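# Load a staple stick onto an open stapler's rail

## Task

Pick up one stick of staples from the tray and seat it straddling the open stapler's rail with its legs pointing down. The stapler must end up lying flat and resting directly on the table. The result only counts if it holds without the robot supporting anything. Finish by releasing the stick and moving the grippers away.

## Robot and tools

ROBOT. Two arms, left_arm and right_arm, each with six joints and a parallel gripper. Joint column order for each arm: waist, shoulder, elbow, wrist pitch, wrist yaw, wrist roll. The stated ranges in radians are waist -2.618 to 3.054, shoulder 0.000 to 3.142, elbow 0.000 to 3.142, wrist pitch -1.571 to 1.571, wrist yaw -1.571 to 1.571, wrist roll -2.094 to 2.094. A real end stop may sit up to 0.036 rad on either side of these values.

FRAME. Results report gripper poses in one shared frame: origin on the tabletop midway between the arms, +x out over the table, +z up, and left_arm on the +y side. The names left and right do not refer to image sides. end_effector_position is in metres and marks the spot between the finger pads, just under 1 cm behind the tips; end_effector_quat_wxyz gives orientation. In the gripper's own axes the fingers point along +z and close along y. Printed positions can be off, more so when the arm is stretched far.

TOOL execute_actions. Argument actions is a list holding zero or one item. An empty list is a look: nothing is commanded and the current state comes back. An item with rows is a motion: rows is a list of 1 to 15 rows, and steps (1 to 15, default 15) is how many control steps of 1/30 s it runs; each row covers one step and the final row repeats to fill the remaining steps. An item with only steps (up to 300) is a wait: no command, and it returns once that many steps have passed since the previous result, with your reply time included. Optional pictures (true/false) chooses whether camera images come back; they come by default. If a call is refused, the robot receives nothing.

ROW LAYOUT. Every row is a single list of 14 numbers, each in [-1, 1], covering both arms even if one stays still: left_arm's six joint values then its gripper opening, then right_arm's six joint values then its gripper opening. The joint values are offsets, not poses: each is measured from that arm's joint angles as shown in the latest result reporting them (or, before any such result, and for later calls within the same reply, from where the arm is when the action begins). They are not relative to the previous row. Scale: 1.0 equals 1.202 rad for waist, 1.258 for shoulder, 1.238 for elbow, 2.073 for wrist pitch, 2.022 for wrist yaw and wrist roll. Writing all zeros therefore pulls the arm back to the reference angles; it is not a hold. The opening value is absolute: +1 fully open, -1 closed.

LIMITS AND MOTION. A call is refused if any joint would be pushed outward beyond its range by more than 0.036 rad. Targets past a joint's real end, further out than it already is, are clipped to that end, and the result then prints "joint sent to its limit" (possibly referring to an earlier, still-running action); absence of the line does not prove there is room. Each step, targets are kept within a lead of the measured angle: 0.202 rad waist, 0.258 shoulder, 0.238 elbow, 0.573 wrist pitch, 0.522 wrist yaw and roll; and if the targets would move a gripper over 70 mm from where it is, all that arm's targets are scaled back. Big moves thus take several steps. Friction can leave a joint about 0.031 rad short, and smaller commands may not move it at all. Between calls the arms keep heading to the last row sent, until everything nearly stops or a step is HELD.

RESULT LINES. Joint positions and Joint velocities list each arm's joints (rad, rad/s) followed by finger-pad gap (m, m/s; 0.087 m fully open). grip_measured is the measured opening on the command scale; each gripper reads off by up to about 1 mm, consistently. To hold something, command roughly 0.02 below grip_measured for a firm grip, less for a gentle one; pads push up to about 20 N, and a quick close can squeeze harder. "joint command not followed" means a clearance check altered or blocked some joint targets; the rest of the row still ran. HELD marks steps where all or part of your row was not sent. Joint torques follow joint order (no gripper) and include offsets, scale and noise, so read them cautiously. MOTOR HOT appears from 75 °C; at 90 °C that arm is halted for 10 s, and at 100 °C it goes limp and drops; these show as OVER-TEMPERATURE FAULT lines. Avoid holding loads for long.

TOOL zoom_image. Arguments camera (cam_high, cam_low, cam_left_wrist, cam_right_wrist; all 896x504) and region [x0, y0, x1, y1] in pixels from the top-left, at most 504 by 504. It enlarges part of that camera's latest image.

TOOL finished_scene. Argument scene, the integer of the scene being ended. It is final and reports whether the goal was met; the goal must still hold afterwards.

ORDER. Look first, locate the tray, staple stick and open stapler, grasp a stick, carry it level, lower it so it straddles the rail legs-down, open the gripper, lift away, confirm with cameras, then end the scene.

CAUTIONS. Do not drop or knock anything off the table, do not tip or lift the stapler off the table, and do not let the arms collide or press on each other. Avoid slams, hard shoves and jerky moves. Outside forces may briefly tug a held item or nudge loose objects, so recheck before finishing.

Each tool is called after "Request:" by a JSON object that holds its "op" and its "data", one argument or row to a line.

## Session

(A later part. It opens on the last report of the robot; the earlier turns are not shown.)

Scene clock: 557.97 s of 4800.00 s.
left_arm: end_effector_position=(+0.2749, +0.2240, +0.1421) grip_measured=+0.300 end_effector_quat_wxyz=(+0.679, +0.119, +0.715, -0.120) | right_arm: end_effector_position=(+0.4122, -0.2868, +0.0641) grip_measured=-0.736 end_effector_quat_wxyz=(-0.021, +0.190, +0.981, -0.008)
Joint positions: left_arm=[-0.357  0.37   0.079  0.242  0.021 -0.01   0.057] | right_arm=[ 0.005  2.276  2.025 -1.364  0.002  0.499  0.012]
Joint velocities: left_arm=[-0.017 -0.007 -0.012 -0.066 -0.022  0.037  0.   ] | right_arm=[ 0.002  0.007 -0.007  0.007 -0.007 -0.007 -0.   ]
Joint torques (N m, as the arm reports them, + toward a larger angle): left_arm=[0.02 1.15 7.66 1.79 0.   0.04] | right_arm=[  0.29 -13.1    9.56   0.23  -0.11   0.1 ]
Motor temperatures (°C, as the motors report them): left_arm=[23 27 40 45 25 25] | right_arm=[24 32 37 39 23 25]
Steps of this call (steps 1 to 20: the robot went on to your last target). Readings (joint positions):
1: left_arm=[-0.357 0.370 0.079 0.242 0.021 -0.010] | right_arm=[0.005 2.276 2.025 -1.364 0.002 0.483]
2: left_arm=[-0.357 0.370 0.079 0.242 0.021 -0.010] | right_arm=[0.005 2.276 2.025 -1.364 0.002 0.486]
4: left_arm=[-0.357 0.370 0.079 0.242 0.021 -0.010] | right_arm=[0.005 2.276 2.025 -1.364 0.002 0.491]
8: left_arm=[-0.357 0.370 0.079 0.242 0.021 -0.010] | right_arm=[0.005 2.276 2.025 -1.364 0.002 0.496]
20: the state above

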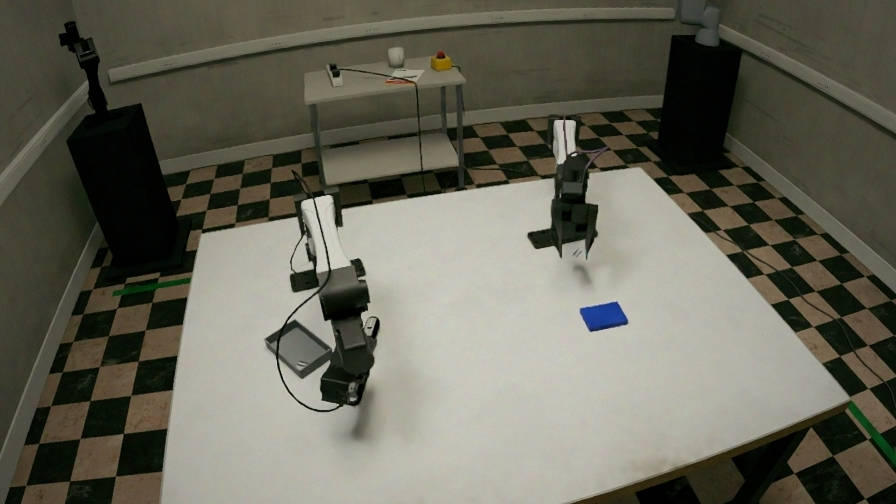

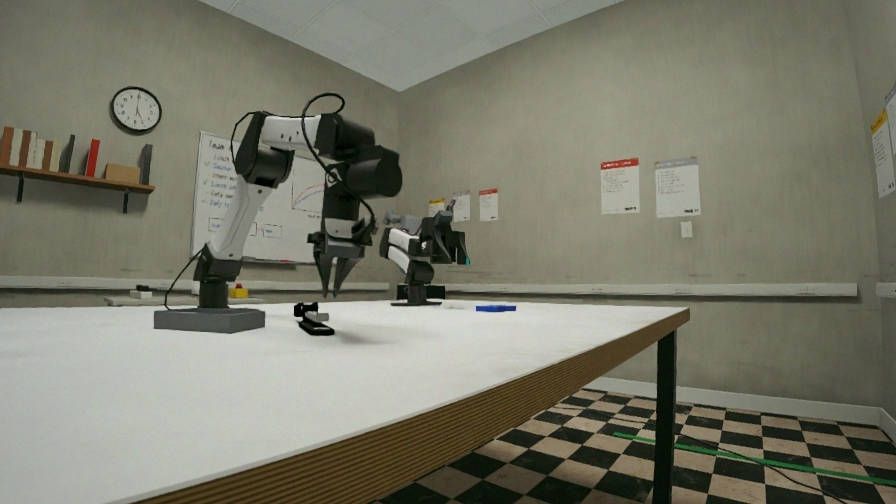

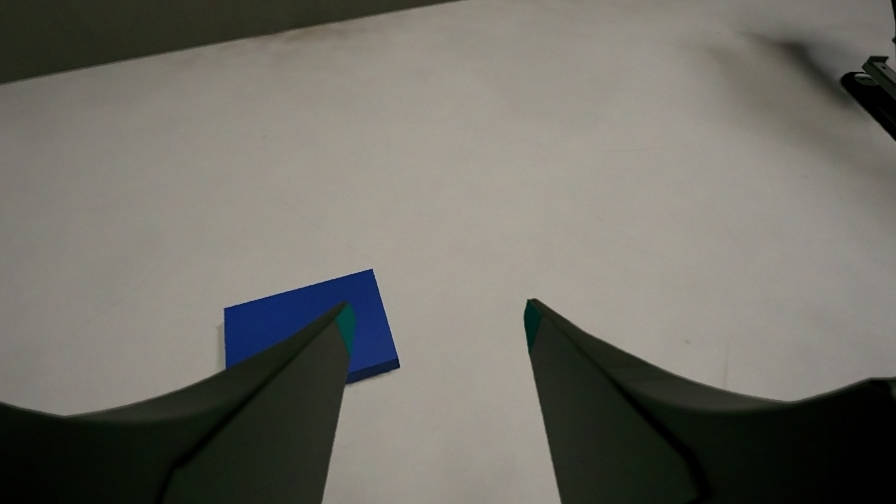

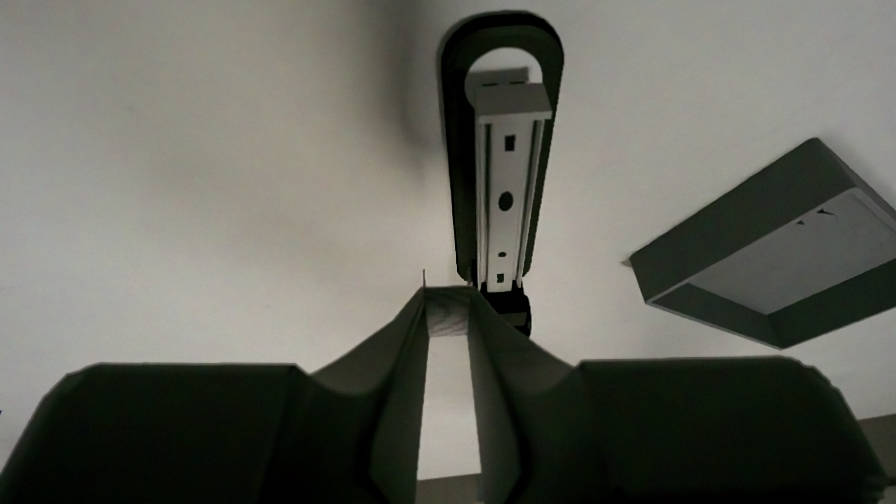

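Request:
{"op": "execute_actions", "data": {
  "actions": [
    {"rows":[[0,0,0,0,0,0,0.3,-0.068,0.1,0.18,-0.02,0,-0.04,-0.85]],"steps":15}
  ],
  "pictures": false
}}

Request:
{"op": "execute_actions", "data": {
  "actions": [
    {"steps":15}
  ]
}}

Scene clock: 567.13 s of 4800.00 s.
left_arm: end_effector_position=(+0.2749, +0.2240, +0.1421) grip_measured=+0.300 end_effector_quat_wxyz=(+0.679, +0.119, +0.715, -0.120) | right_arm: end_effector_position=(+0.4488, -0.3234, +0.0590) grip_measured=-0.736 end_effector_quat_wxyz=(+0.002, +0.200, +0.980, -0.001)
Joint positions: left_arm=[-0.357  0.37   0.079  0.242  0.021 -0.01   0.057] | right_arm=[-0.084  2.393  2.215 -1.389  0.002  0.428  0.012]
Joint velocities: left_arm=[-0.002  0.002 -0.007 -0.037 -0.037 -0.066  0.   ] | right_arm=[-0.002  0.002 -0.002  0.007  0.066 -0.037  0.001]
Joint torques (N m, as the arm reports them, + toward a larger angle): left_arm=[-0.05  1.12  7.61  1.81 -0.02  0.05] | right_arm=[  0.26 -11.5    9.57   0.27  -0.12  -0.07]
Motor temperatures (°C, as the motors report them): left_arm=[23 27 40 46 25 25] | right_arm=[24 37 38 37 23 25]
Steps of this call (steps 1 to 15: the robot went on to your last target; steps 16 to 90: nothing new was sent; then 5.67 s passed at rest; steps 91 to 105: all 15 steps of this action). Readings (joint positions):
91: left_arm=[-0.357 0.370 0.079 0.242 0.021 -0.010] | right_arm=[-0.002 2.297 2.066 -1.392 0.000 0.488]
92: left_arm=[-0.357 0.370 0.079 0.242 0.021 -0.010] | right_arm=[-0.011 2.331 2.133 -1.404 -0.002 0.475]
94: left_arm=[-0.357 0.370 0.079 0.242 0.021 -0.010] | right_arm=[-0.043 2.373 2.202 -1.387 -0.002 0.457]
98: left_arm=[-0.357 0.370 0.079 0.242 0.021 -0.010] | right_arm=[-0.087 2.392 2.215 -1.387 0.002 0.439]
105: the state above

Scene clock: 567.63 s of 4800.00 s.
left_arm: end_effector_position=(+0.2749, +0.2240, +0.1421) grip_measured=+0.300 end_effector_quat_wxyz=(+0.679, +0.119, +0.715, -0.120) | right_arm: end_effector_position=(+0.4487, -0.3235, +0.0590) grip_measured=-0.736 end_effector_quat_wxyz=(+0.001, +0.198, +0.980, -0.001)
Joint positions: left_arm=[-0.357  0.37   0.079  0.242  0.021 -0.01   0.057] | right_arm=[-0.084  2.393  2.215 -1.39   0.002  0.426  0.012]
Joint velocities: left_arm=[-0.002 -0.007 -0.002  0.022 -0.037 -0.066  0.001] | right_arm=[-0.007 -0.007 -0.007  0.037 -0.007  0.066  0.   ]
Joint torques (N m, as the arm reports them, + toward a larger angle): left_arm=[0.06 1.12 7.74 1.79 0.01 0.04] | right_arm=[  0.27 -11.51   9.57   0.27  -0.12  -0.07]
Motor temperatures (°C, as the motors report them): left_arm=[23 27 40 46 25 25] | right_arm=[24 37 38 37 23 25]
Steps of this call (steps 1 to 15: the robot went on to your last target). Readings (joint positions):
1: left_arm=[-0.357 0.370 0.079 0.242 0.021 -0.010] | right_arm=[-0.084 2.393 2.215 -1.389 0.002 0.428]
2: left_arm=[-0.357 0.370 0.079 0.242 0.021 -0.010] | right_arm=[-0.084 2.393 2.215 -1.389 0.002 0.427]
4: left_arm=[-0.357 0.370 0.079 0.242 0.021 -0.010] | right_arm=[-0.084 2.393 2.215 -1.390 0.002 0.427]
8: left_arm=[-0.357 0.370 0.079 0.242 0.021 -0.010] | right_arm=[-0.084 2.393 2.215 -1.390 0.002 0.426]
15: the state above
All arms were judged still, so your last target was given up. Only a new action makes them travel on or press farther. Fingers that are still opening or closing keep moving.

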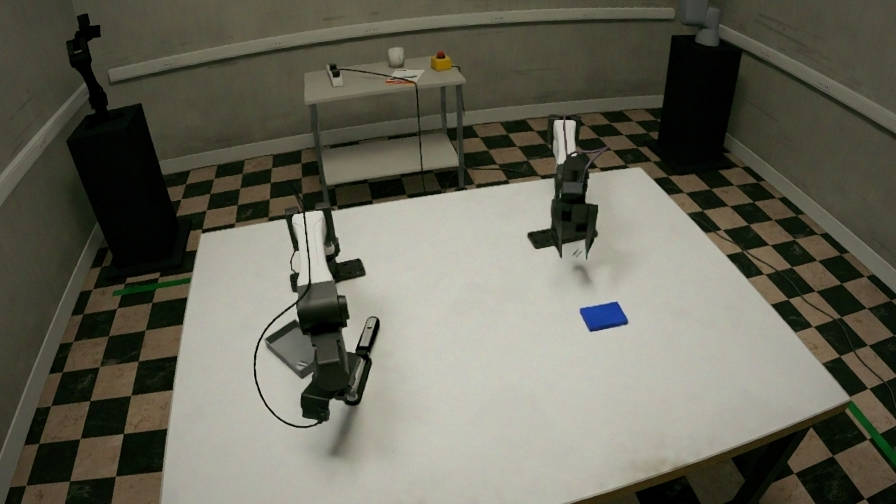

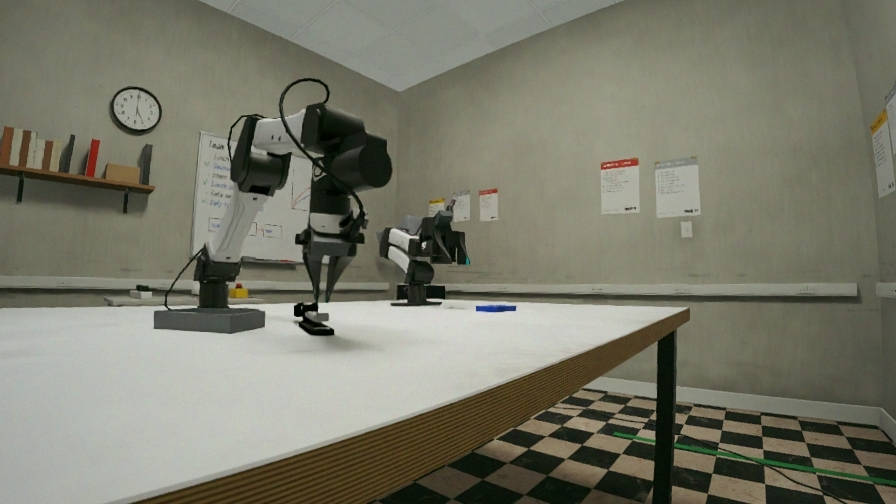

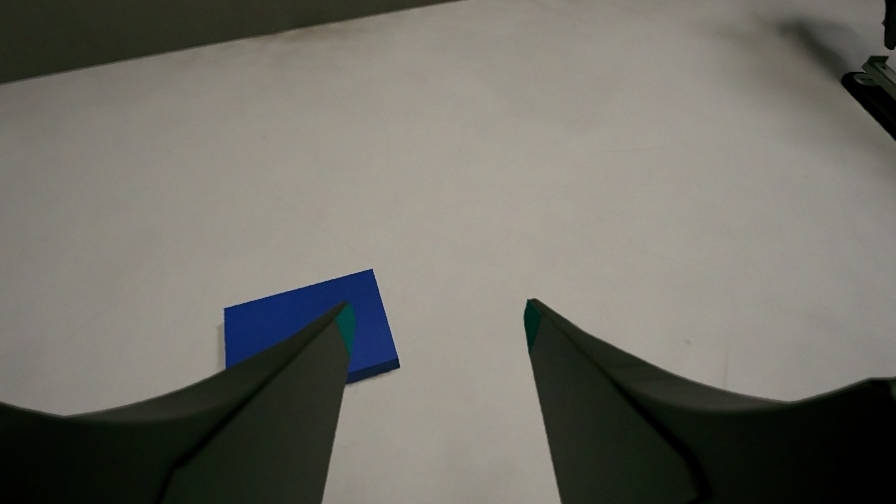

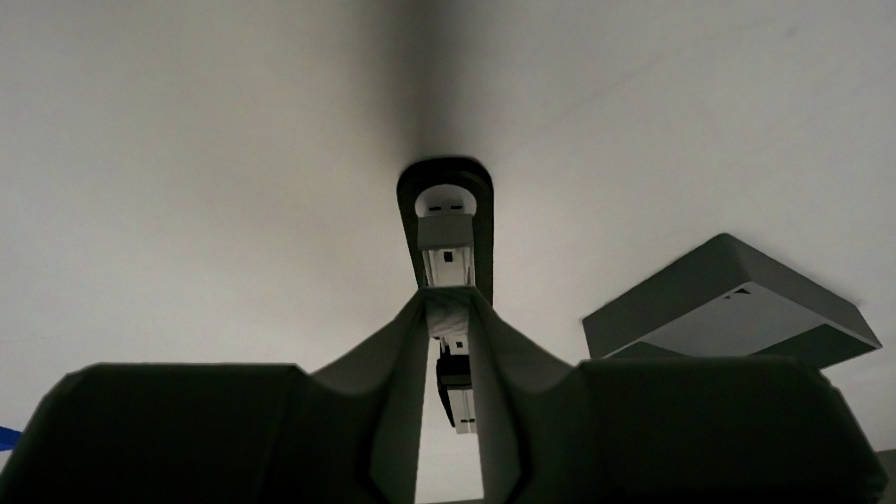

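Request:
{"op": "execute_actions", "data": {
  "actions": [
    {"rows":[[0,0,0,0,0,0,0.3,0,-0.03,-0.09,0.035,0,-0.03,-0.85]],"steps":15}
  ],
  "pictures": false
}}

Request:
{"op": "execute_actions", "data": {
  "actions": [
    {"steps":15}
  ]
}}

Scene clock: 575.27 s of 4800.00 s.
left_arm: end_effector_position=(+0.2749, +0.2240, +0.1421) grip_measured=+0.300 end_effector_quat_wxyz=(+0.679, +0.119, +0.715, -0.120) | right_arm: end_effector_position=(+0.4398, -0.3257, +0.0448) grip_measured=-0.736 end_effector_quat_wxyz=(-0.009, +0.173, +0.985, -0.003)
Joint positions: left_arm=[-0.357  0.37   0.079  0.242  0.021 -0.01   0.057] | right_arm=[-0.084  2.375  2.123 -1.337  0.002  0.375  0.012]
Joint velocities: left_arm=[-0.002  0.007  0.002 -0.066 -0.066 -0.022  0.001] | right_arm=[-0.022 -0.022  0.007  0.081  0.007 -0.037 -0.   ]
Joint torques (N m, as the arm reports them, + toward a larger angle): left_arm=[-0.01  1.06  7.66  1.81 -0.01  0.04] | right_arm=[ -0.3  -13.48   4.99   0.6   -0.13  -0.05]
Motor temperatures (°C, as the motors report them): left_arm=[23 27 40 46 25 25] | right_arm=[24 39 38 36 23 25]
Steps of this call (steps 1 to 90: nothing new was sent; then 4.13 s passed at rest; steps 91 to 105: all 15 steps of this action). Readings (joint positions):
91: left_arm=[-0.357 0.370 0.079 0.242 0.021 -0.010] | right_arm=[-0.084 2.388 2.198 -1.377 0.002 0.418]
92: left_arm=[-0.357 0.370 0.079 0.242 0.021 -0.010] | right_arm=[-0.084 2.379 2.171 -1.363 0.002 0.409]
94: left_arm=[-0.357 0.370 0.079 0.242 0.021 -0.010] | right_arm=[-0.084 2.375 2.140 -1.357 0.002 0.396]
98: left_arm=[-0.357 0.370 0.079 0.242 0.021 -0.010] | right_arm=[-0.084 2.375 2.123 -1.349 0.002 0.382]
105: the state above

Scene clock: 575.77 s of 4800.00 s.
left_arm: end_effector_position=(+0.2749, +0.2240, +0.1421) grip_measured=+0.300 end_effector_quat_wxyz=(+0.679, +0.119, +0.715, -0.120) | right_arm: end_effector_position=(+0.4402, -0.3258, +0.0447) grip_measured=-0.736 end_effector_quat_wxyz=(-0.008, +0.172, +0.985, -0.003)
Joint positions: left_arm=[-0.357  0.37   0.079  0.242  0.021 -0.01   0.057] | right_arm=[-0.084  2.375  2.123 -1.335  0.002  0.373  0.012]
Joint velocities: left_arm=[ 0.002  0.007  0.002 -0.007 -0.081 -0.037  0.   ] | right_arm=[-0.027  0.017  0.002 -0.022 -0.066 -0.007 -0.001]
Joint torques (N m, as the arm reports them, + toward a larger angle): left_arm=[ 0.04  1.08  7.69  1.8  -0.01  0.04] | right_arm=[ -0.29 -13.46   5.01   0.59  -0.13  -0.07]
Motor temperatures (°C, as the motors report them): left_arm=[23 27 40 46 25 25] | right_arm=[24 40 38 36 23 25]
Steps of this call (steps 1 to 15: the robot went on to your last target). Readings (joint positions):
1: left_arm=[-0.357 0.370 0.079 0.242 0.021 -0.010] | right_arm=[-0.084 2.375 2.123 -1.337 0.002 0.374]
2: left_arm=[-0.357 0.370 0.079 0.242 0.021 -0.010] | right_arm=[-0.084 2.375 2.123 -1.336 0.002 0.374]
4: left_arm=[-0.357 0.370 0.079 0.242 0.021 -0.010] | right_arm=[-0.084 2.375 2.123 -1.336 0.002 0.374]
8: left_arm=[-0.357 0.370 0.079 0.242 0.021 -0.010] | right_arm=[-0.084 2.375 2.123 -1.335 0.002 0.373]
15: the state above
All arms were judged still, so your last target was given up. Only a new action makes them travel on or press farther. Fingers that are still opening or closing keep moving.

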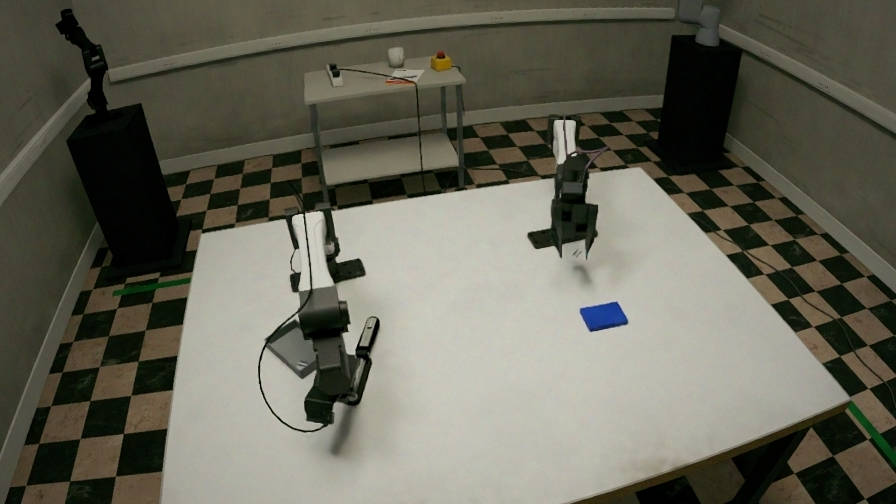

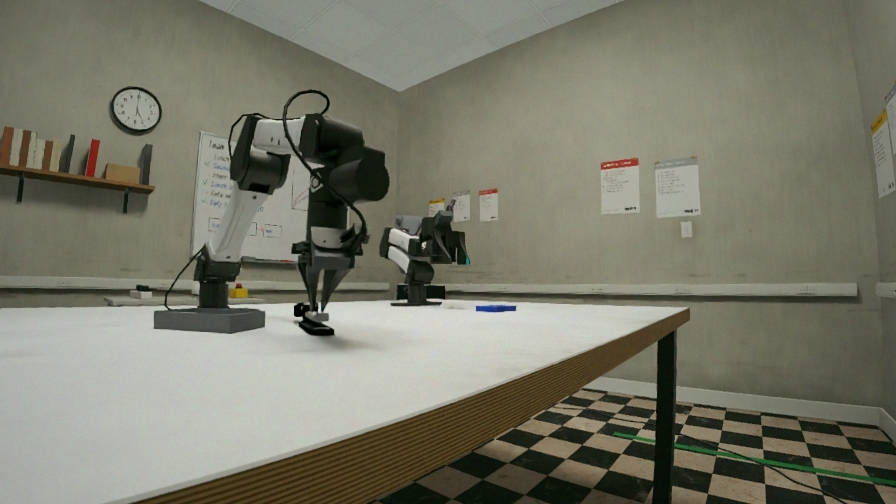

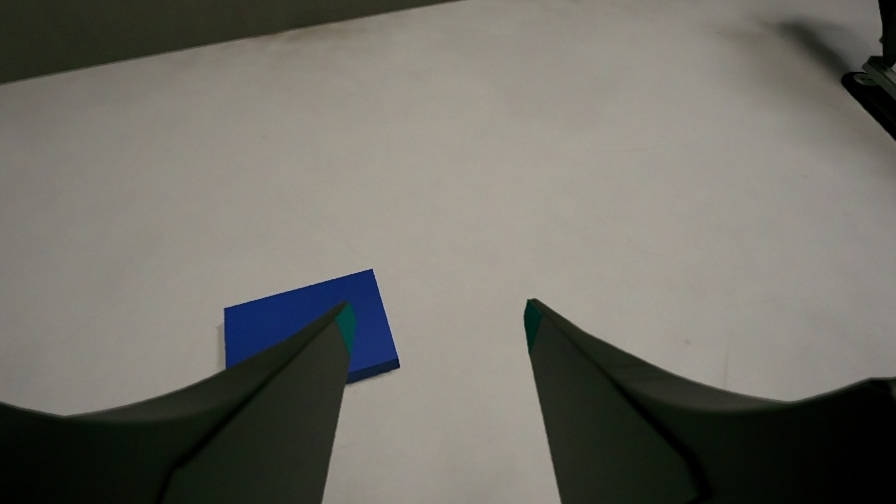

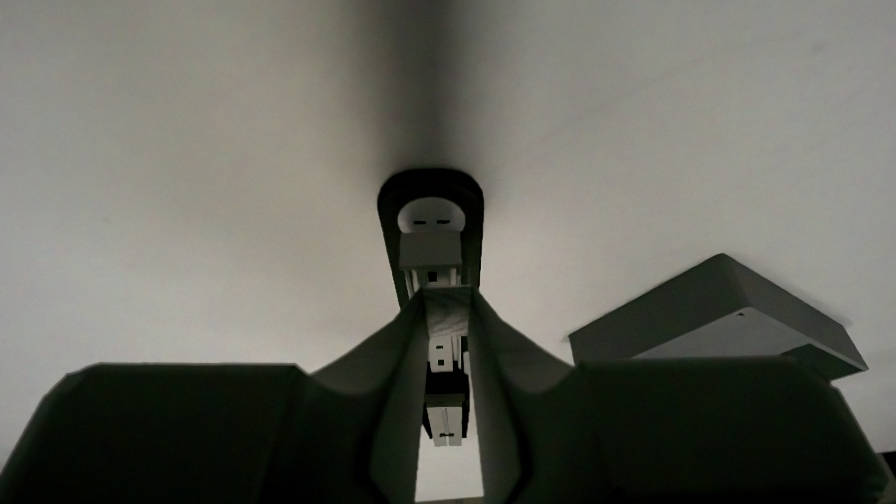

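Request:
{"op": "execute_actions", "data": {
  "actions": [
    {"rows":[[0,0,0,0,0,0,0.3,0.022,-0.065,-0.11,0.03,0,0,-0.85]],"steps":15}
  ],
  "pictures": false
}}

Request:
{"op": "execute_actions", "data": {
  "actions": [
    {"steps":15}
  ]
}}

Scene clock: 582.43 s of 4800.00 s.
left_arm: end_effector_position=(+0.2749, +0.2240, +0.1421) grip_measured=+0.300 end_effector_quat_wxyz=(+0.679, +0.119, +0.715, -0.120) | right_arm: end_effector_position=(+0.4249, -0.3172, +0.0406) grip_measured=-0.736 end_effector_quat_wxyz=(-0.016, +0.161, +0.987, -0.005)
Joint positions: left_arm=[-0.357  0.37   0.079  0.242  0.021 -0.01   0.057] | right_arm=[-0.062  2.321  2.01  -1.292  0.002  0.373  0.012]
Joint velocities: left_arm=[-0.007 -0.002  0.002  0.066  0.066  0.081  0.002] | right_arm=[ 0.017 -0.007  0.002 -0.051 -0.051 -0.037 -0.   ]
Joint torques (N m, as the arm reports them, + toward a larger angle): left_arm=[ 0.    1.07  7.67  1.8  -0.02  0.06] | right_arm=[  0.09 -13.82   4.6    0.54  -0.11   0.02]
Motor temperatures (°C, as the motors report them): left_arm=[23 27 40 46 25 25] | right_arm=[24 42 38 36 23 25]
Steps of this call (steps 1 to 90: nothing new was sent; then 3.17 s passed at rest; steps 91 to 105: all 15 steps of this action). Readings (joint positions):
91: left_arm=[-0.357 0.370 0.079 0.242 0.021 -0.010] | right_arm=[-0.083 2.364 2.099 -1.317 0.002 0.373]
92: left_arm=[-0.357 0.370 0.079 0.242 0.021 -0.010] | right_arm=[-0.081 2.345 2.061 -1.304 0.002 0.373]
94: left_arm=[-0.357 0.370 0.079 0.242 0.021 -0.010] | right_arm=[-0.073 2.326 2.021 -1.304 0.002 0.373]
98: left_arm=[-0.357 0.370 0.079 0.242 0.021 -0.010] | right_arm=[-0.062 2.321 2.010 -1.300 0.002 0.373]
105: the state above

Scene clock: 582.93 s of 4800.00 s.
left_arm: end_effector_position=(+0.2749, +0.2240, +0.1421) grip_measured=+0.300 end_effector_quat_wxyz=(+0.679, +0.119, +0.715, -0.120) | right_arm: end_effector_position=(+0.4253, -0.3171, +0.0405) grip_measured=-0.736 end_effector_quat_wxyz=(-0.015, +0.161, +0.987, -0.004)
Joint positions: left_arm=[-0.357  0.37   0.079  0.242  0.021 -0.01   0.057] | right_arm=[-0.062  2.321  2.01  -1.291  0.002  0.373  0.012]
Joint velocities: left_arm=[ 0.002 -0.007  0.007 -0.037  0.022 -0.037 -0.   ] | right_arm=[-0.012  0.012  0.002  0.11  -0.022 -0.037  0.   ]
Joint torques (N m, as the arm reports them, + toward a larger angle): left_arm=[-0.03  1.18  7.61  1.78 -0.05  0.02] | right_arm=[  0.01 -13.81   4.6    0.56  -0.12   0.02]
Motor temperatures (°C, as the motors report them): left_arm=[23 27 40 46 25 25] | right_arm=[24 42 38 35 23 25]
Steps of this call (steps 1 to 15: the robot went on to your last target). Readings (joint positions):
1: left_arm=[-0.357 0.370 0.079 0.242 0.021 -0.010] | right_arm=[-0.062 2.321 2.010 -1.292 0.002 0.373]
2: left_arm=[-0.357 0.370 0.079 0.242 0.021 -0.010] | right_arm=[-0.062 2.321 2.010 -1.291 0.002 0.373]
4: left_arm=[-0.357 0.370 0.079 0.242 0.021 -0.010] | right_arm=[-0.062 2.321 2.010 -1.291 0.002 0.373]
8: left_arm=[-0.357 0.370 0.079 0.242 0.021 -0.010] | right_arm=[-0.062 2.321 2.010 -1.291 0.002 0.373]
15: the state above
All arms were judged still, so your last target was given up. Only a new action makes them travel on or press farther. Fingers that are still opening or closing keep moving.

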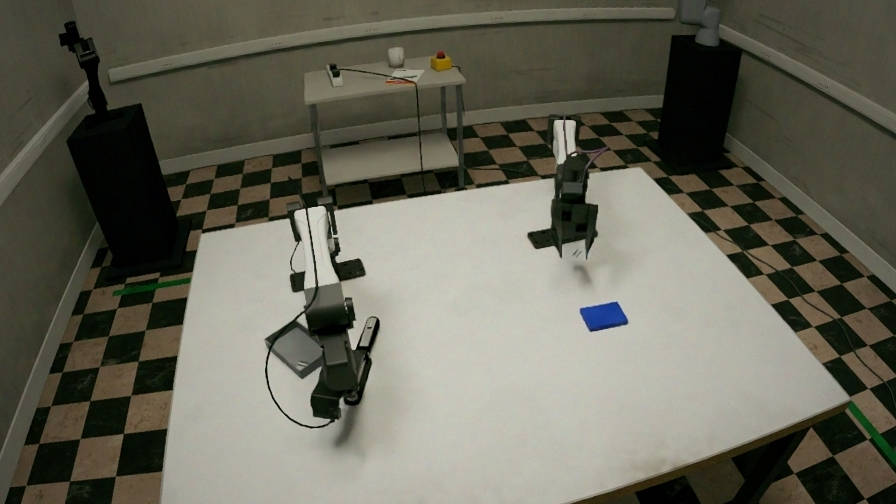

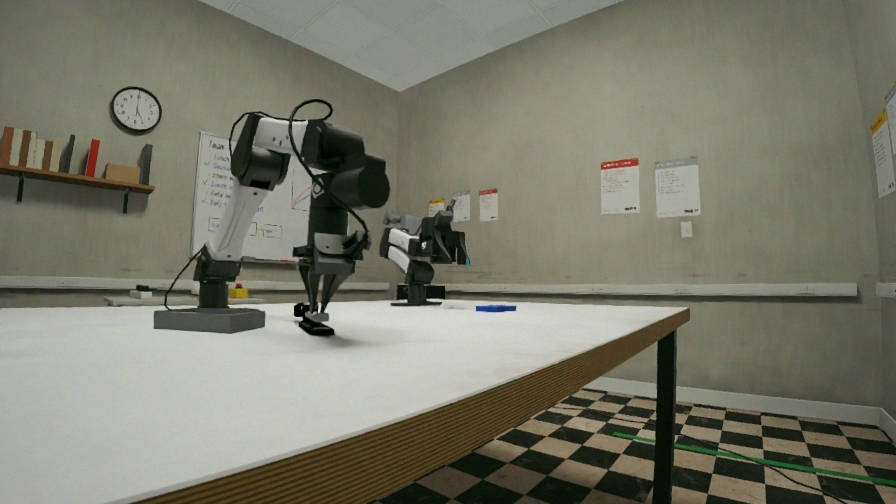

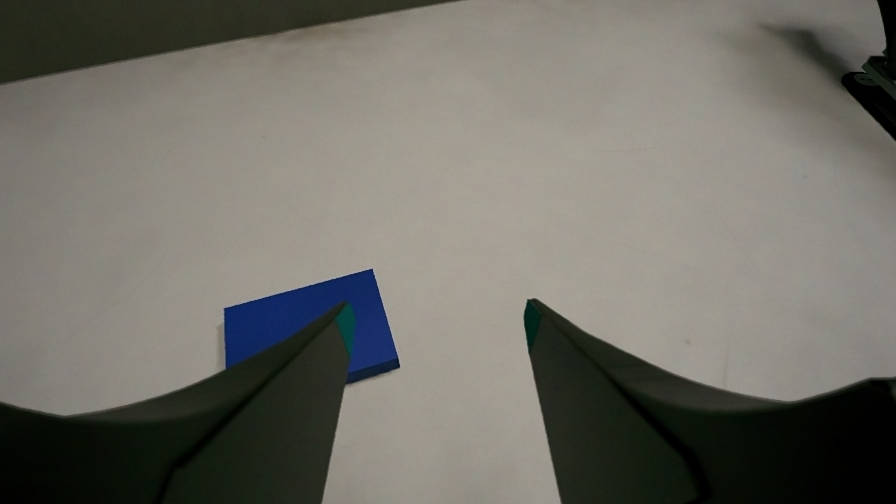

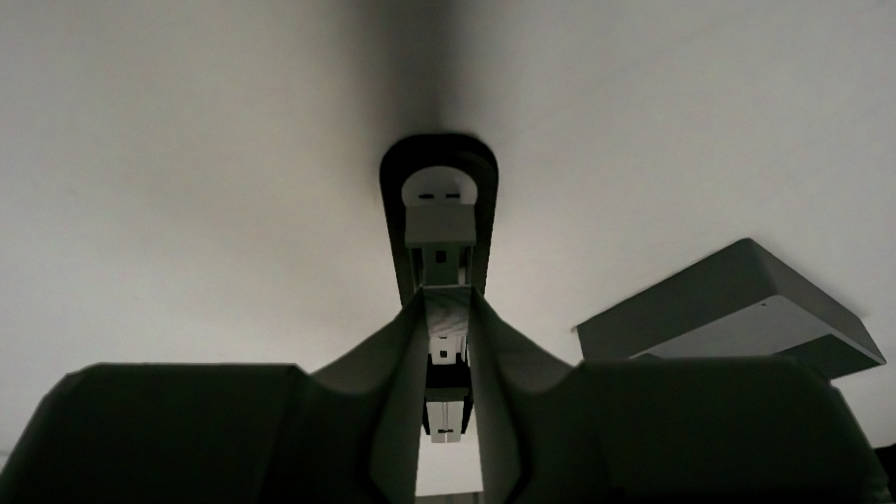

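Request:
{"op": "zoom_image", "data": {
  "camera": "cam_right_wrist",
  "region": [350, 180, 550, 380]
}}

Region (350, 180, 550, 380) of cam_right_wrist's 896x504 image, scaled by 2.520, with more detail than that image has.

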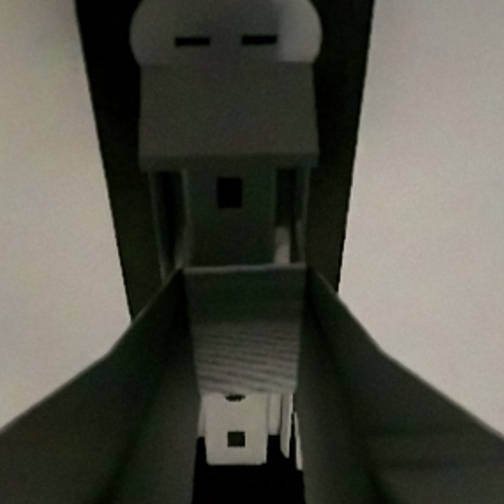

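Request:
{"op": "execute_actions", "data": {
  "actions": [
    {"rows":[[0,0,0,0,0,0,0.3,0.008,0,0,0,0,0,-0.85]],"steps":15}
  ],
  "pictures": false
}}

Scene clock: 592.83 s of 4800.00 s.
left_arm: end_effector_position=(+0.2749, +0.2240, +0.1421) grip_measured=+0.300 end_effector_quat_wxyz=(+0.679, +0.119, +0.715, -0.120) | right_arm: end_effector_position=(+0.4253, -0.3171, +0.0405) grip_measured=-0.736 end_effector_quat_wxyz=(-0.015, +0.161, +0.987, -0.004)
Joint positions: left_arm=[-0.357  0.37   0.079  0.242  0.021 -0.01   0.057] | right_arm=[-0.062  2.321  2.01  -1.291  0.002  0.373  0.012]
Joint velocities: left_arm=[-0.012 -0.002 -0.007 -0.037 -0.007  0.066 -0.001] | right_arm=[-0.002 -0.002 -0.017 -0.051 -0.022  0.066 -0.   ]
Joint torques (N m, as the arm reports them, + toward a larger angle): left_arm=[ 0.02  1.16  7.71  1.8  -0.04  0.02] | right_arm=[  0.48 -11.65   6.66   0.37  -0.13   0.02]
Motor temperatures (°C, as the motors report them): left_arm=[23 27 41 46 25 25] | right_arm=[24 46 37 35 23 25]
Steps of this call (steps 1 to 90: nothing new was sent; then 6.40 s passed at rest; steps 91 to 105: all 15 steps of this action). Readings (joint positions):
91: left_arm=[-0.357 0.370 0.079 0.242 0.021 -0.010] | right_arm=[-0.062 2.321 2.010 -1.291 0.002 0.373]
92: left_arm=[-0.357 0.370 0.079 0.242 0.021 -0.010] | right_arm=[-0.062 2.321 2.010 -1.291 0.002 0.373]
94: left_arm=[-0.357 0.370 0.079 0.242 0.021 -0.010] | right_arm=[-0.062 2.321 2.010 -1.291 0.002 0.373]
98: left_arm=[-0.357 0.370 0.079 0.242 0.021 -0.010] | right_arm=[-0.062 2.321 2.010 -1.291 0.002 0.373]
105: the state above

Request:
{"op": "execute_actions", "data": {
  "actions": [
    {"rows":[[0,0,0,0,0,0,0.3,0.012,0,0,0,0,0,-0.85]],"steps":15}
  ],
  "pictures": false
}}

Scene clock: 598.07 s of 4800.00 s.
left_arm: end_effector_position=(+0.2749, +0.2240, +0.1421) grip_measured=+0.300 end_effector_quat_wxyz=(+0.679, +0.119, +0.715, -0.120) | right_arm: end_effector_position=(+0.4251, -0.3144, +0.0405) grip_measured=-0.736 end_effector_quat_wxyz=(-0.015, +0.158, +0.987, -0.004)
Joint positions: left_arm=[-0.357  0.37   0.079  0.242  0.021 -0.01   0.057] | right_arm=[-0.055  2.321  2.01  -1.291  0.002  0.373  0.012]
Joint velocities: left_arm=[-0.002  0.002 -0.022  0.007 -0.022 -0.081 -0.   ] | right_arm=[-0.002  0.002  0.002 -0.081 -0.037  0.066  0.   ]
Joint torques (N m, as the arm reports them, + toward a larger angle): left_arm=[ 0.    1.16  7.67  1.81 -0.02  0.02] | right_arm=[  0.28 -11.64   6.67   0.37  -0.13   0.02]
Motor temperatures (°C, as the motors report them): left_arm=[23 27 41 46 25 25] | right_arm=[24 46 37 35 23 25]
Steps of this call (steps 1 to 15: the robot went on to your last target; steps 16 to 90: nothing new was sent; then 1.73 s passed at rest; steps 91 to 105: all 15 steps of this action). Readings (joint positions):
91: left_arm=[-0.357 0.370 0.079 0.242 0.021 -0.010] | right_arm=[-0.061 2.321 2.010 -1.291 0.002 0.373]
92: left_arm=[-0.357 0.370 0.079 0.242 0.021 -0.010] | right_arm=[-0.061 2.321 2.010 -1.291 0.002 0.373]
94: left_arm=[-0.357 0.370 0.079 0.242 0.021 -0.010] | right_arm=[-0.058 2.321 2.010 -1.291 0.002 0.373]
98: left_arm=[-0.357 0.370 0.079 0.242 0.021 -0.010] | right_arm=[-0.055 2.321 2.010 -1.291 0.002 0.373]
105: the state above

Request:
{"op": "execute_actions", "data": {
  "actions": [
    {"rows":[[0,0,0,0,0,0,0.3,0,0,-0.04,0.03,0,0,-0.85]],"steps":15}
  ]
}}

Request:
{"op": "zoom_image", "data": {
  "camera": "cam_right_wrist",
  "region": [350, 180, 550, 380]
}}

Scene clock: 604.67 s of 4800.00 s.
left_arm: end_effector_position=(+0.2749, +0.2240, +0.1421) grip_measured=+0.300 end_effector_quat_wxyz=(+0.679, +0.119, +0.715, -0.120) | right_arm: end_effector_position=(+0.4260, -0.3143, +0.0373) grip_measured=-0.736 end_effector_quat_wxyz=(-0.012, +0.158, +0.987, -0.004)
Joint positions: left_arm=[-0.357  0.37   0.079  0.242  0.021 -0.01   0.057] | right_arm=[-0.055  2.321  1.997 -1.273  0.002  0.373  0.012]
Joint velocities: left_arm=[-0.002  0.012  0.007 -0.081  0.022  0.022  0.   ] | right_arm=[ 0.012  0.017 -0.007  0.081 -0.037  0.051 -0.001]
Joint torques (N m, as the arm reports them, + toward a larger angle): left_arm=[ 0.04  1.17  7.66  1.8  -0.03  0.03] | right_arm=[ -0.26 -11.57   3.49   0.87  -0.13   0.02]
Motor temperatures (°C, as the motors report them): left_arm=[23 26 41 46 25 25] | right_arm=[24 46 37 34 23 25]
Steps of this call (steps 1 to 15: the robot went on to your last target; steps 16 to 90: nothing new was sent; then 3.10 s passed at rest; steps 91 to 105: all 15 steps of this action). Readings (joint positions):
91: left_arm=[-0.357 0.370 0.079 0.242 0.021 -0.010] | right_arm=[-0.055 2.321 2.006 -1.285 0.002 0.373]
92: left_arm=[-0.357 0.370 0.079 0.242 0.021 -0.010] | right_arm=[-0.055 2.321 2.000 -1.276 0.002 0.373]
94: left_arm=[-0.357 0.370 0.079 0.242 0.021 -0.010] | right_arm=[-0.055 2.321 1.997 -1.273 0.002 0.373]
98: left_arm=[-0.357 0.370 0.079 0.242 0.021 -0.010] | right_arm=[-0.055 2.321 1.997 -1.273 0.002 0.373]
105: the state above

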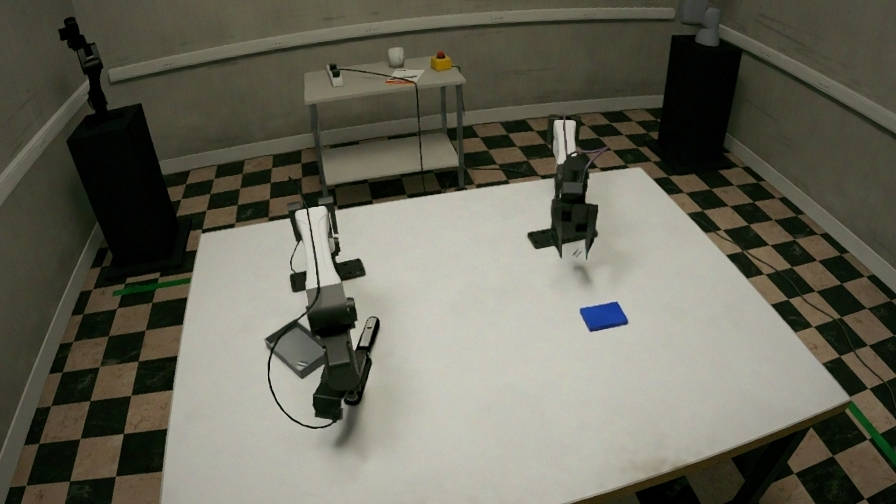

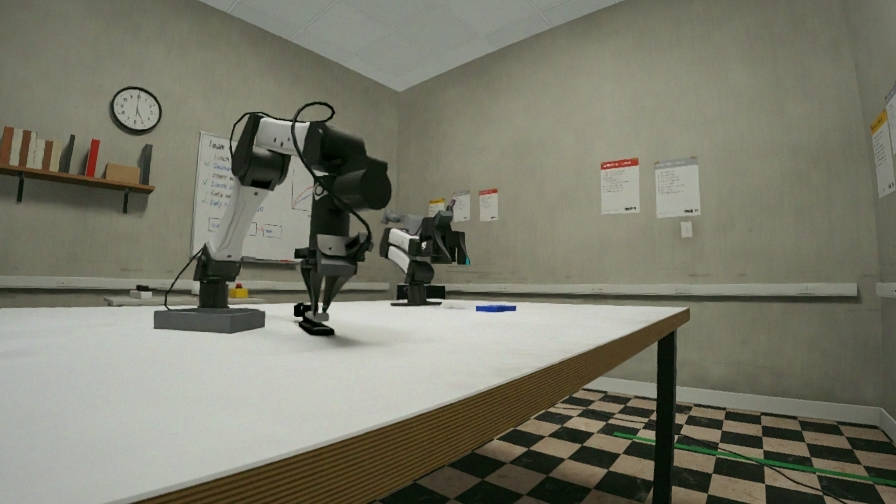

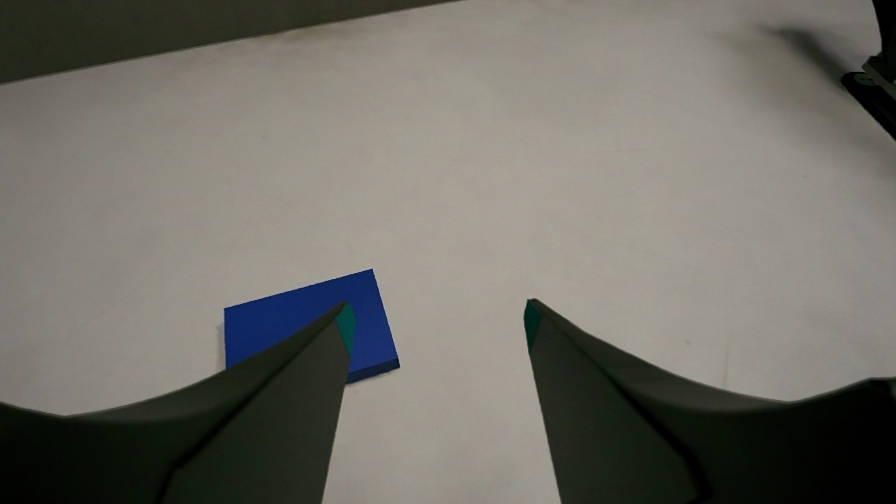

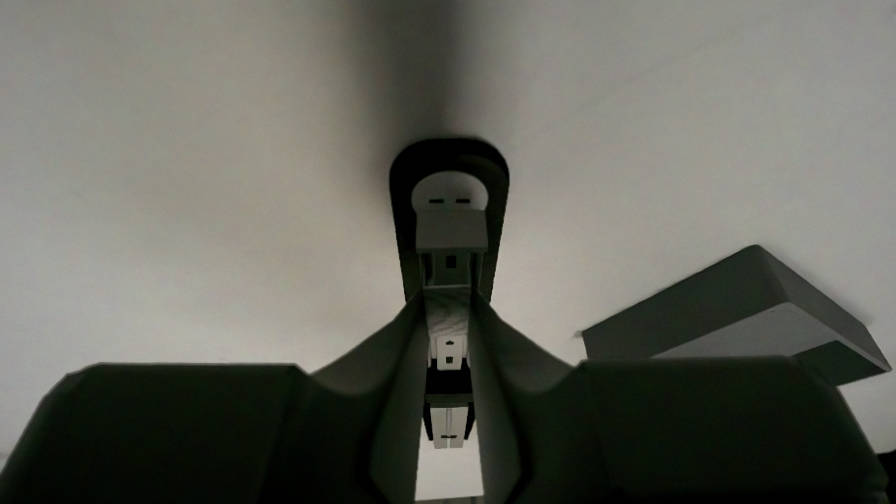

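Region (350, 180, 550, 380) of cam_right_wrist's 896x504 image, scaled by 2.520, with more detail than that image has.

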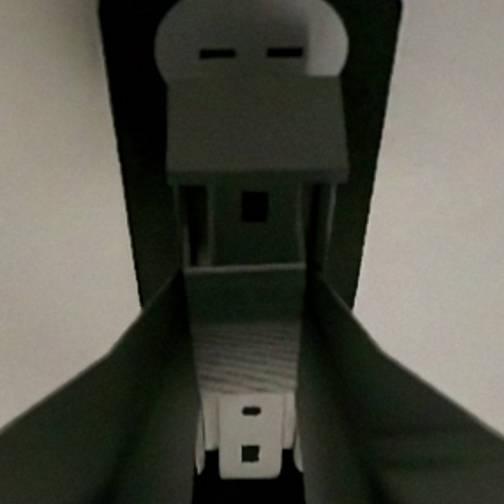

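Request:
{"op": "execute_actions", "data": {
  "actions": [
    {"rows":[[0,0,0,0,0,0,0.3,0,0,0,0,0,0,-0.6],[0,0,0,0,0,0,0.3,0,0,0,0,0,0,-0.6],[0,0,0,0,0,0,0.3,0,0,0,0,0,0,-0.6],[0,0,0,0,0,0,0.3,0,0,0,0,0,0,-0.6],[0,0,0,0,0,0,0.3,0,0,0,0,0,0,-0.6],[0,0,0,0,0,0,0.3,0,0,0,0,0,0,-0.6],[0,0,0,0,0,0,0.3,0,-0.08,0,0,0,0,0.2]],"steps":15}
  ]
}}

Request:
{"op": "zoom_image", "data": {
  "camera": "cam_right_wrist",
  "region": [330, 150, 570, 390]
}}

Scene clock: 612.47 s of 4800.00 s.
left_arm: end_effector_position=(+0.2749, +0.2240, +0.1421) grip_measured=+0.300 end_effector_quat_wxyz=(+0.679, +0.119, +0.715, -0.120) | right_arm: end_effector_position=(+0.4308, -0.3139, +0.0739) grip_measured=+0.200 end_effector_quat_wxyz=(+0.032, +0.158, +0.987, +0.006)
Joint positions: left_arm=[-0.357  0.37   0.079  0.242  0.021 -0.01   0.057] | right_arm=[-0.055  2.227  1.997 -1.276  0.002  0.373  0.052]
Joint velocities: left_arm=[-0.017 -0.002  0.007 -0.007  0.037  0.007 -0.   ] | right_arm=[-0.017  0.012  0.007 -0.007 -0.007 -0.125  0.001]
Joint torques (N m, as the arm reports them, + toward a larger angle): left_arm=[-0.04  1.02  7.63  1.8  -0.02  0.05] | right_arm=[ -0.32 -11.73   6.87   0.61  -0.12   0.02]
Motor temperatures (°C, as the motors report them): left_arm=[23 26 41 47 25 25] | right_arm=[24 47 36 34 23 25]
Steps of this call (steps 1 to 15: the robot went on to your last target; steps 16 to 90: nothing new was sent; then 4.30 s passed at rest; steps 91 to 105: all 15 steps of this action). Readings (joint positions):
91: left_arm=[-0.357 0.370 0.079 0.242 0.021 -0.010] | right_arm=[-0.055 2.321 1.997 -1.274 0.003 0.373]
92: left_arm=[-0.357 0.370 0.079 0.242 0.021 -0.010] | right_arm=[-0.055 2.321 1.997 -1.274 0.002 0.373]
94: left_arm=[-0.357 0.370 0.079 0.242 0.021 -0.010] | right_arm=[-0.055 2.321 1.997 -1.274 0.002 0.373]
98: left_arm=[-0.357 0.370 0.079 0.242 0.021 -0.010] | right_arm=[-0.055 2.304 1.997 -1.276 0.002 0.373]
105: the state above

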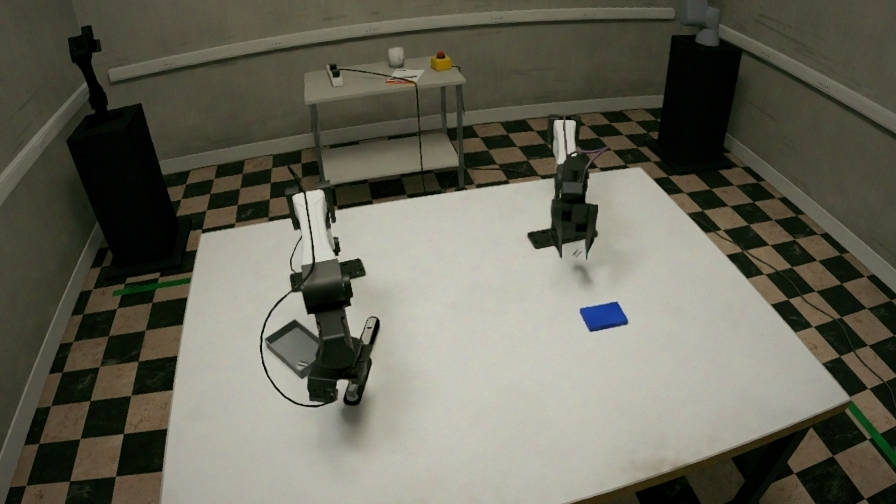

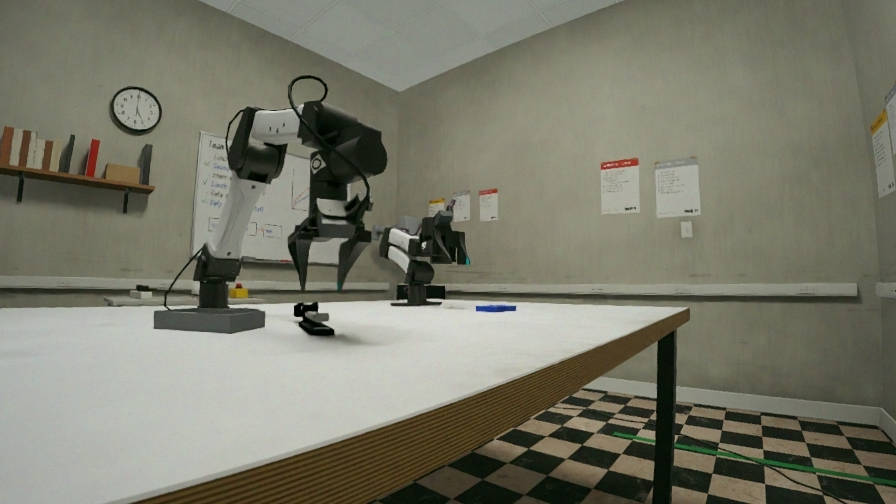

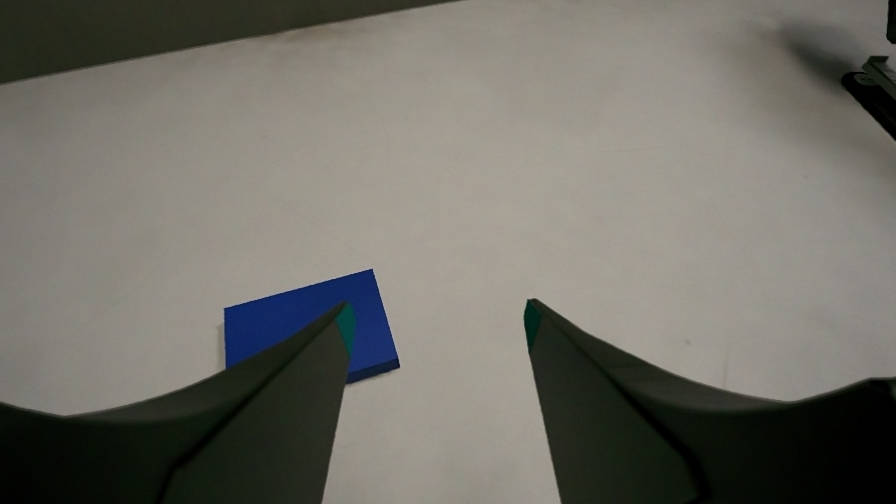

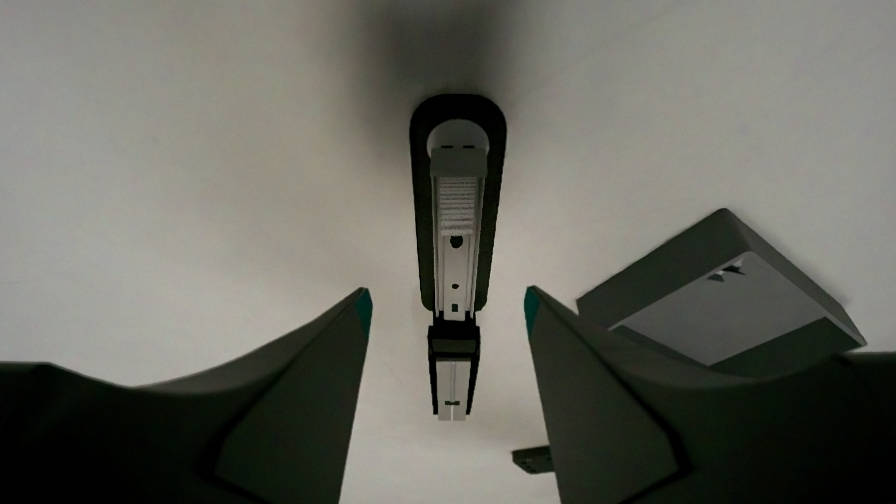

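Region (330, 150, 570, 390) of cam_right_wrist's 896x504 image, scaled by 2.100, with more detail than that image has.

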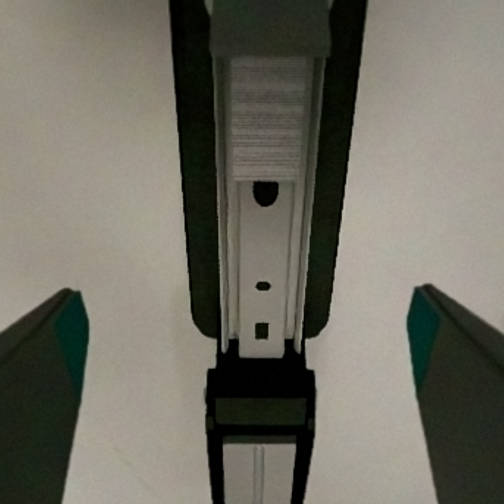

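Seated on the rail. Move clear and finish.

Request:
{"op": "execute_actions", "data": {
  "actions": [
    {"rows":[[0,0,0,0,0,0,0.3,0,-0.4,-0.2,0,0,0,0.2]],"steps":15}
  ],
  "pictures": false
}}

Request:
{"op": "finished_scene", "data": {
  "scene": 1
}}

Scene clock: 622.50 s of 4800.00 s.
left_arm: end_effector_position=(+0.2749, +0.2240, +0.1421) grip_measured=+0.300 end_effector_quat_wxyz=(+0.679, +0.119, +0.715, -0.120) | right_arm: end_effector_position=(+0.3652, -0.3176, +0.2015) grip_measured=+0.200 end_effector_quat_wxyz=(+0.171, +0.155, +0.972, +0.036)
Joint positions: left_arm=[-0.357  0.37   0.079  0.242  0.021 -0.01   0.057] | right_arm=[-0.055  1.703  1.76  -1.277  0.002  0.373  0.052]
Joint velocities: left_arm=[-0.027 -0.017  0.022 -0.066  0.007  0.022 -0.   ] | right_arm=[-0.022  0.178 -0.017 -0.022  0.022  0.007 -0.001]
Joint torques (N m, as the arm reports them, + toward a larger angle): left_arm=[ 0.    1.11  7.65  1.8  -0.01  0.03] | right_arm=[-0.27 -6.5   6.17  1.21 -0.13  0.01]
Motor temperatures (°C, as the motors report them): left_arm=[23 26 41 47 25 25] | right_arm=[24 47 36 34 23 25]
Steps of this call (steps 1 to 15: the robot went on to your last target; steps 16 to 90: nothing new was sent; then 6.53 s passed at rest; steps 91 to 105: all 15 steps of this action). Readings (joint positions):
91: left_arm=[-0.357 0.370 0.079 0.242 0.021 -0.010] | right_arm=[-0.055 2.193 1.947 -1.243 0.002 0.373]
92: left_arm=[-0.357 0.370 0.079 0.242 0.021 -0.010] | right_arm=[-0.055 2.134 1.864 -1.234 0.002 0.373]
94: left_arm=[-0.357 0.370 0.079 0.242 0.021 -0.010] | right_arm=[-0.055 2.013 1.775 -1.273 0.002 0.373]
98: left_arm=[-0.357 0.370 0.079 0.242 0.021 -0.010] | right_arm=[-0.055 1.774 1.760 -1.277 0.002 0.373]
105: the state above

The scene is finished: the task was done.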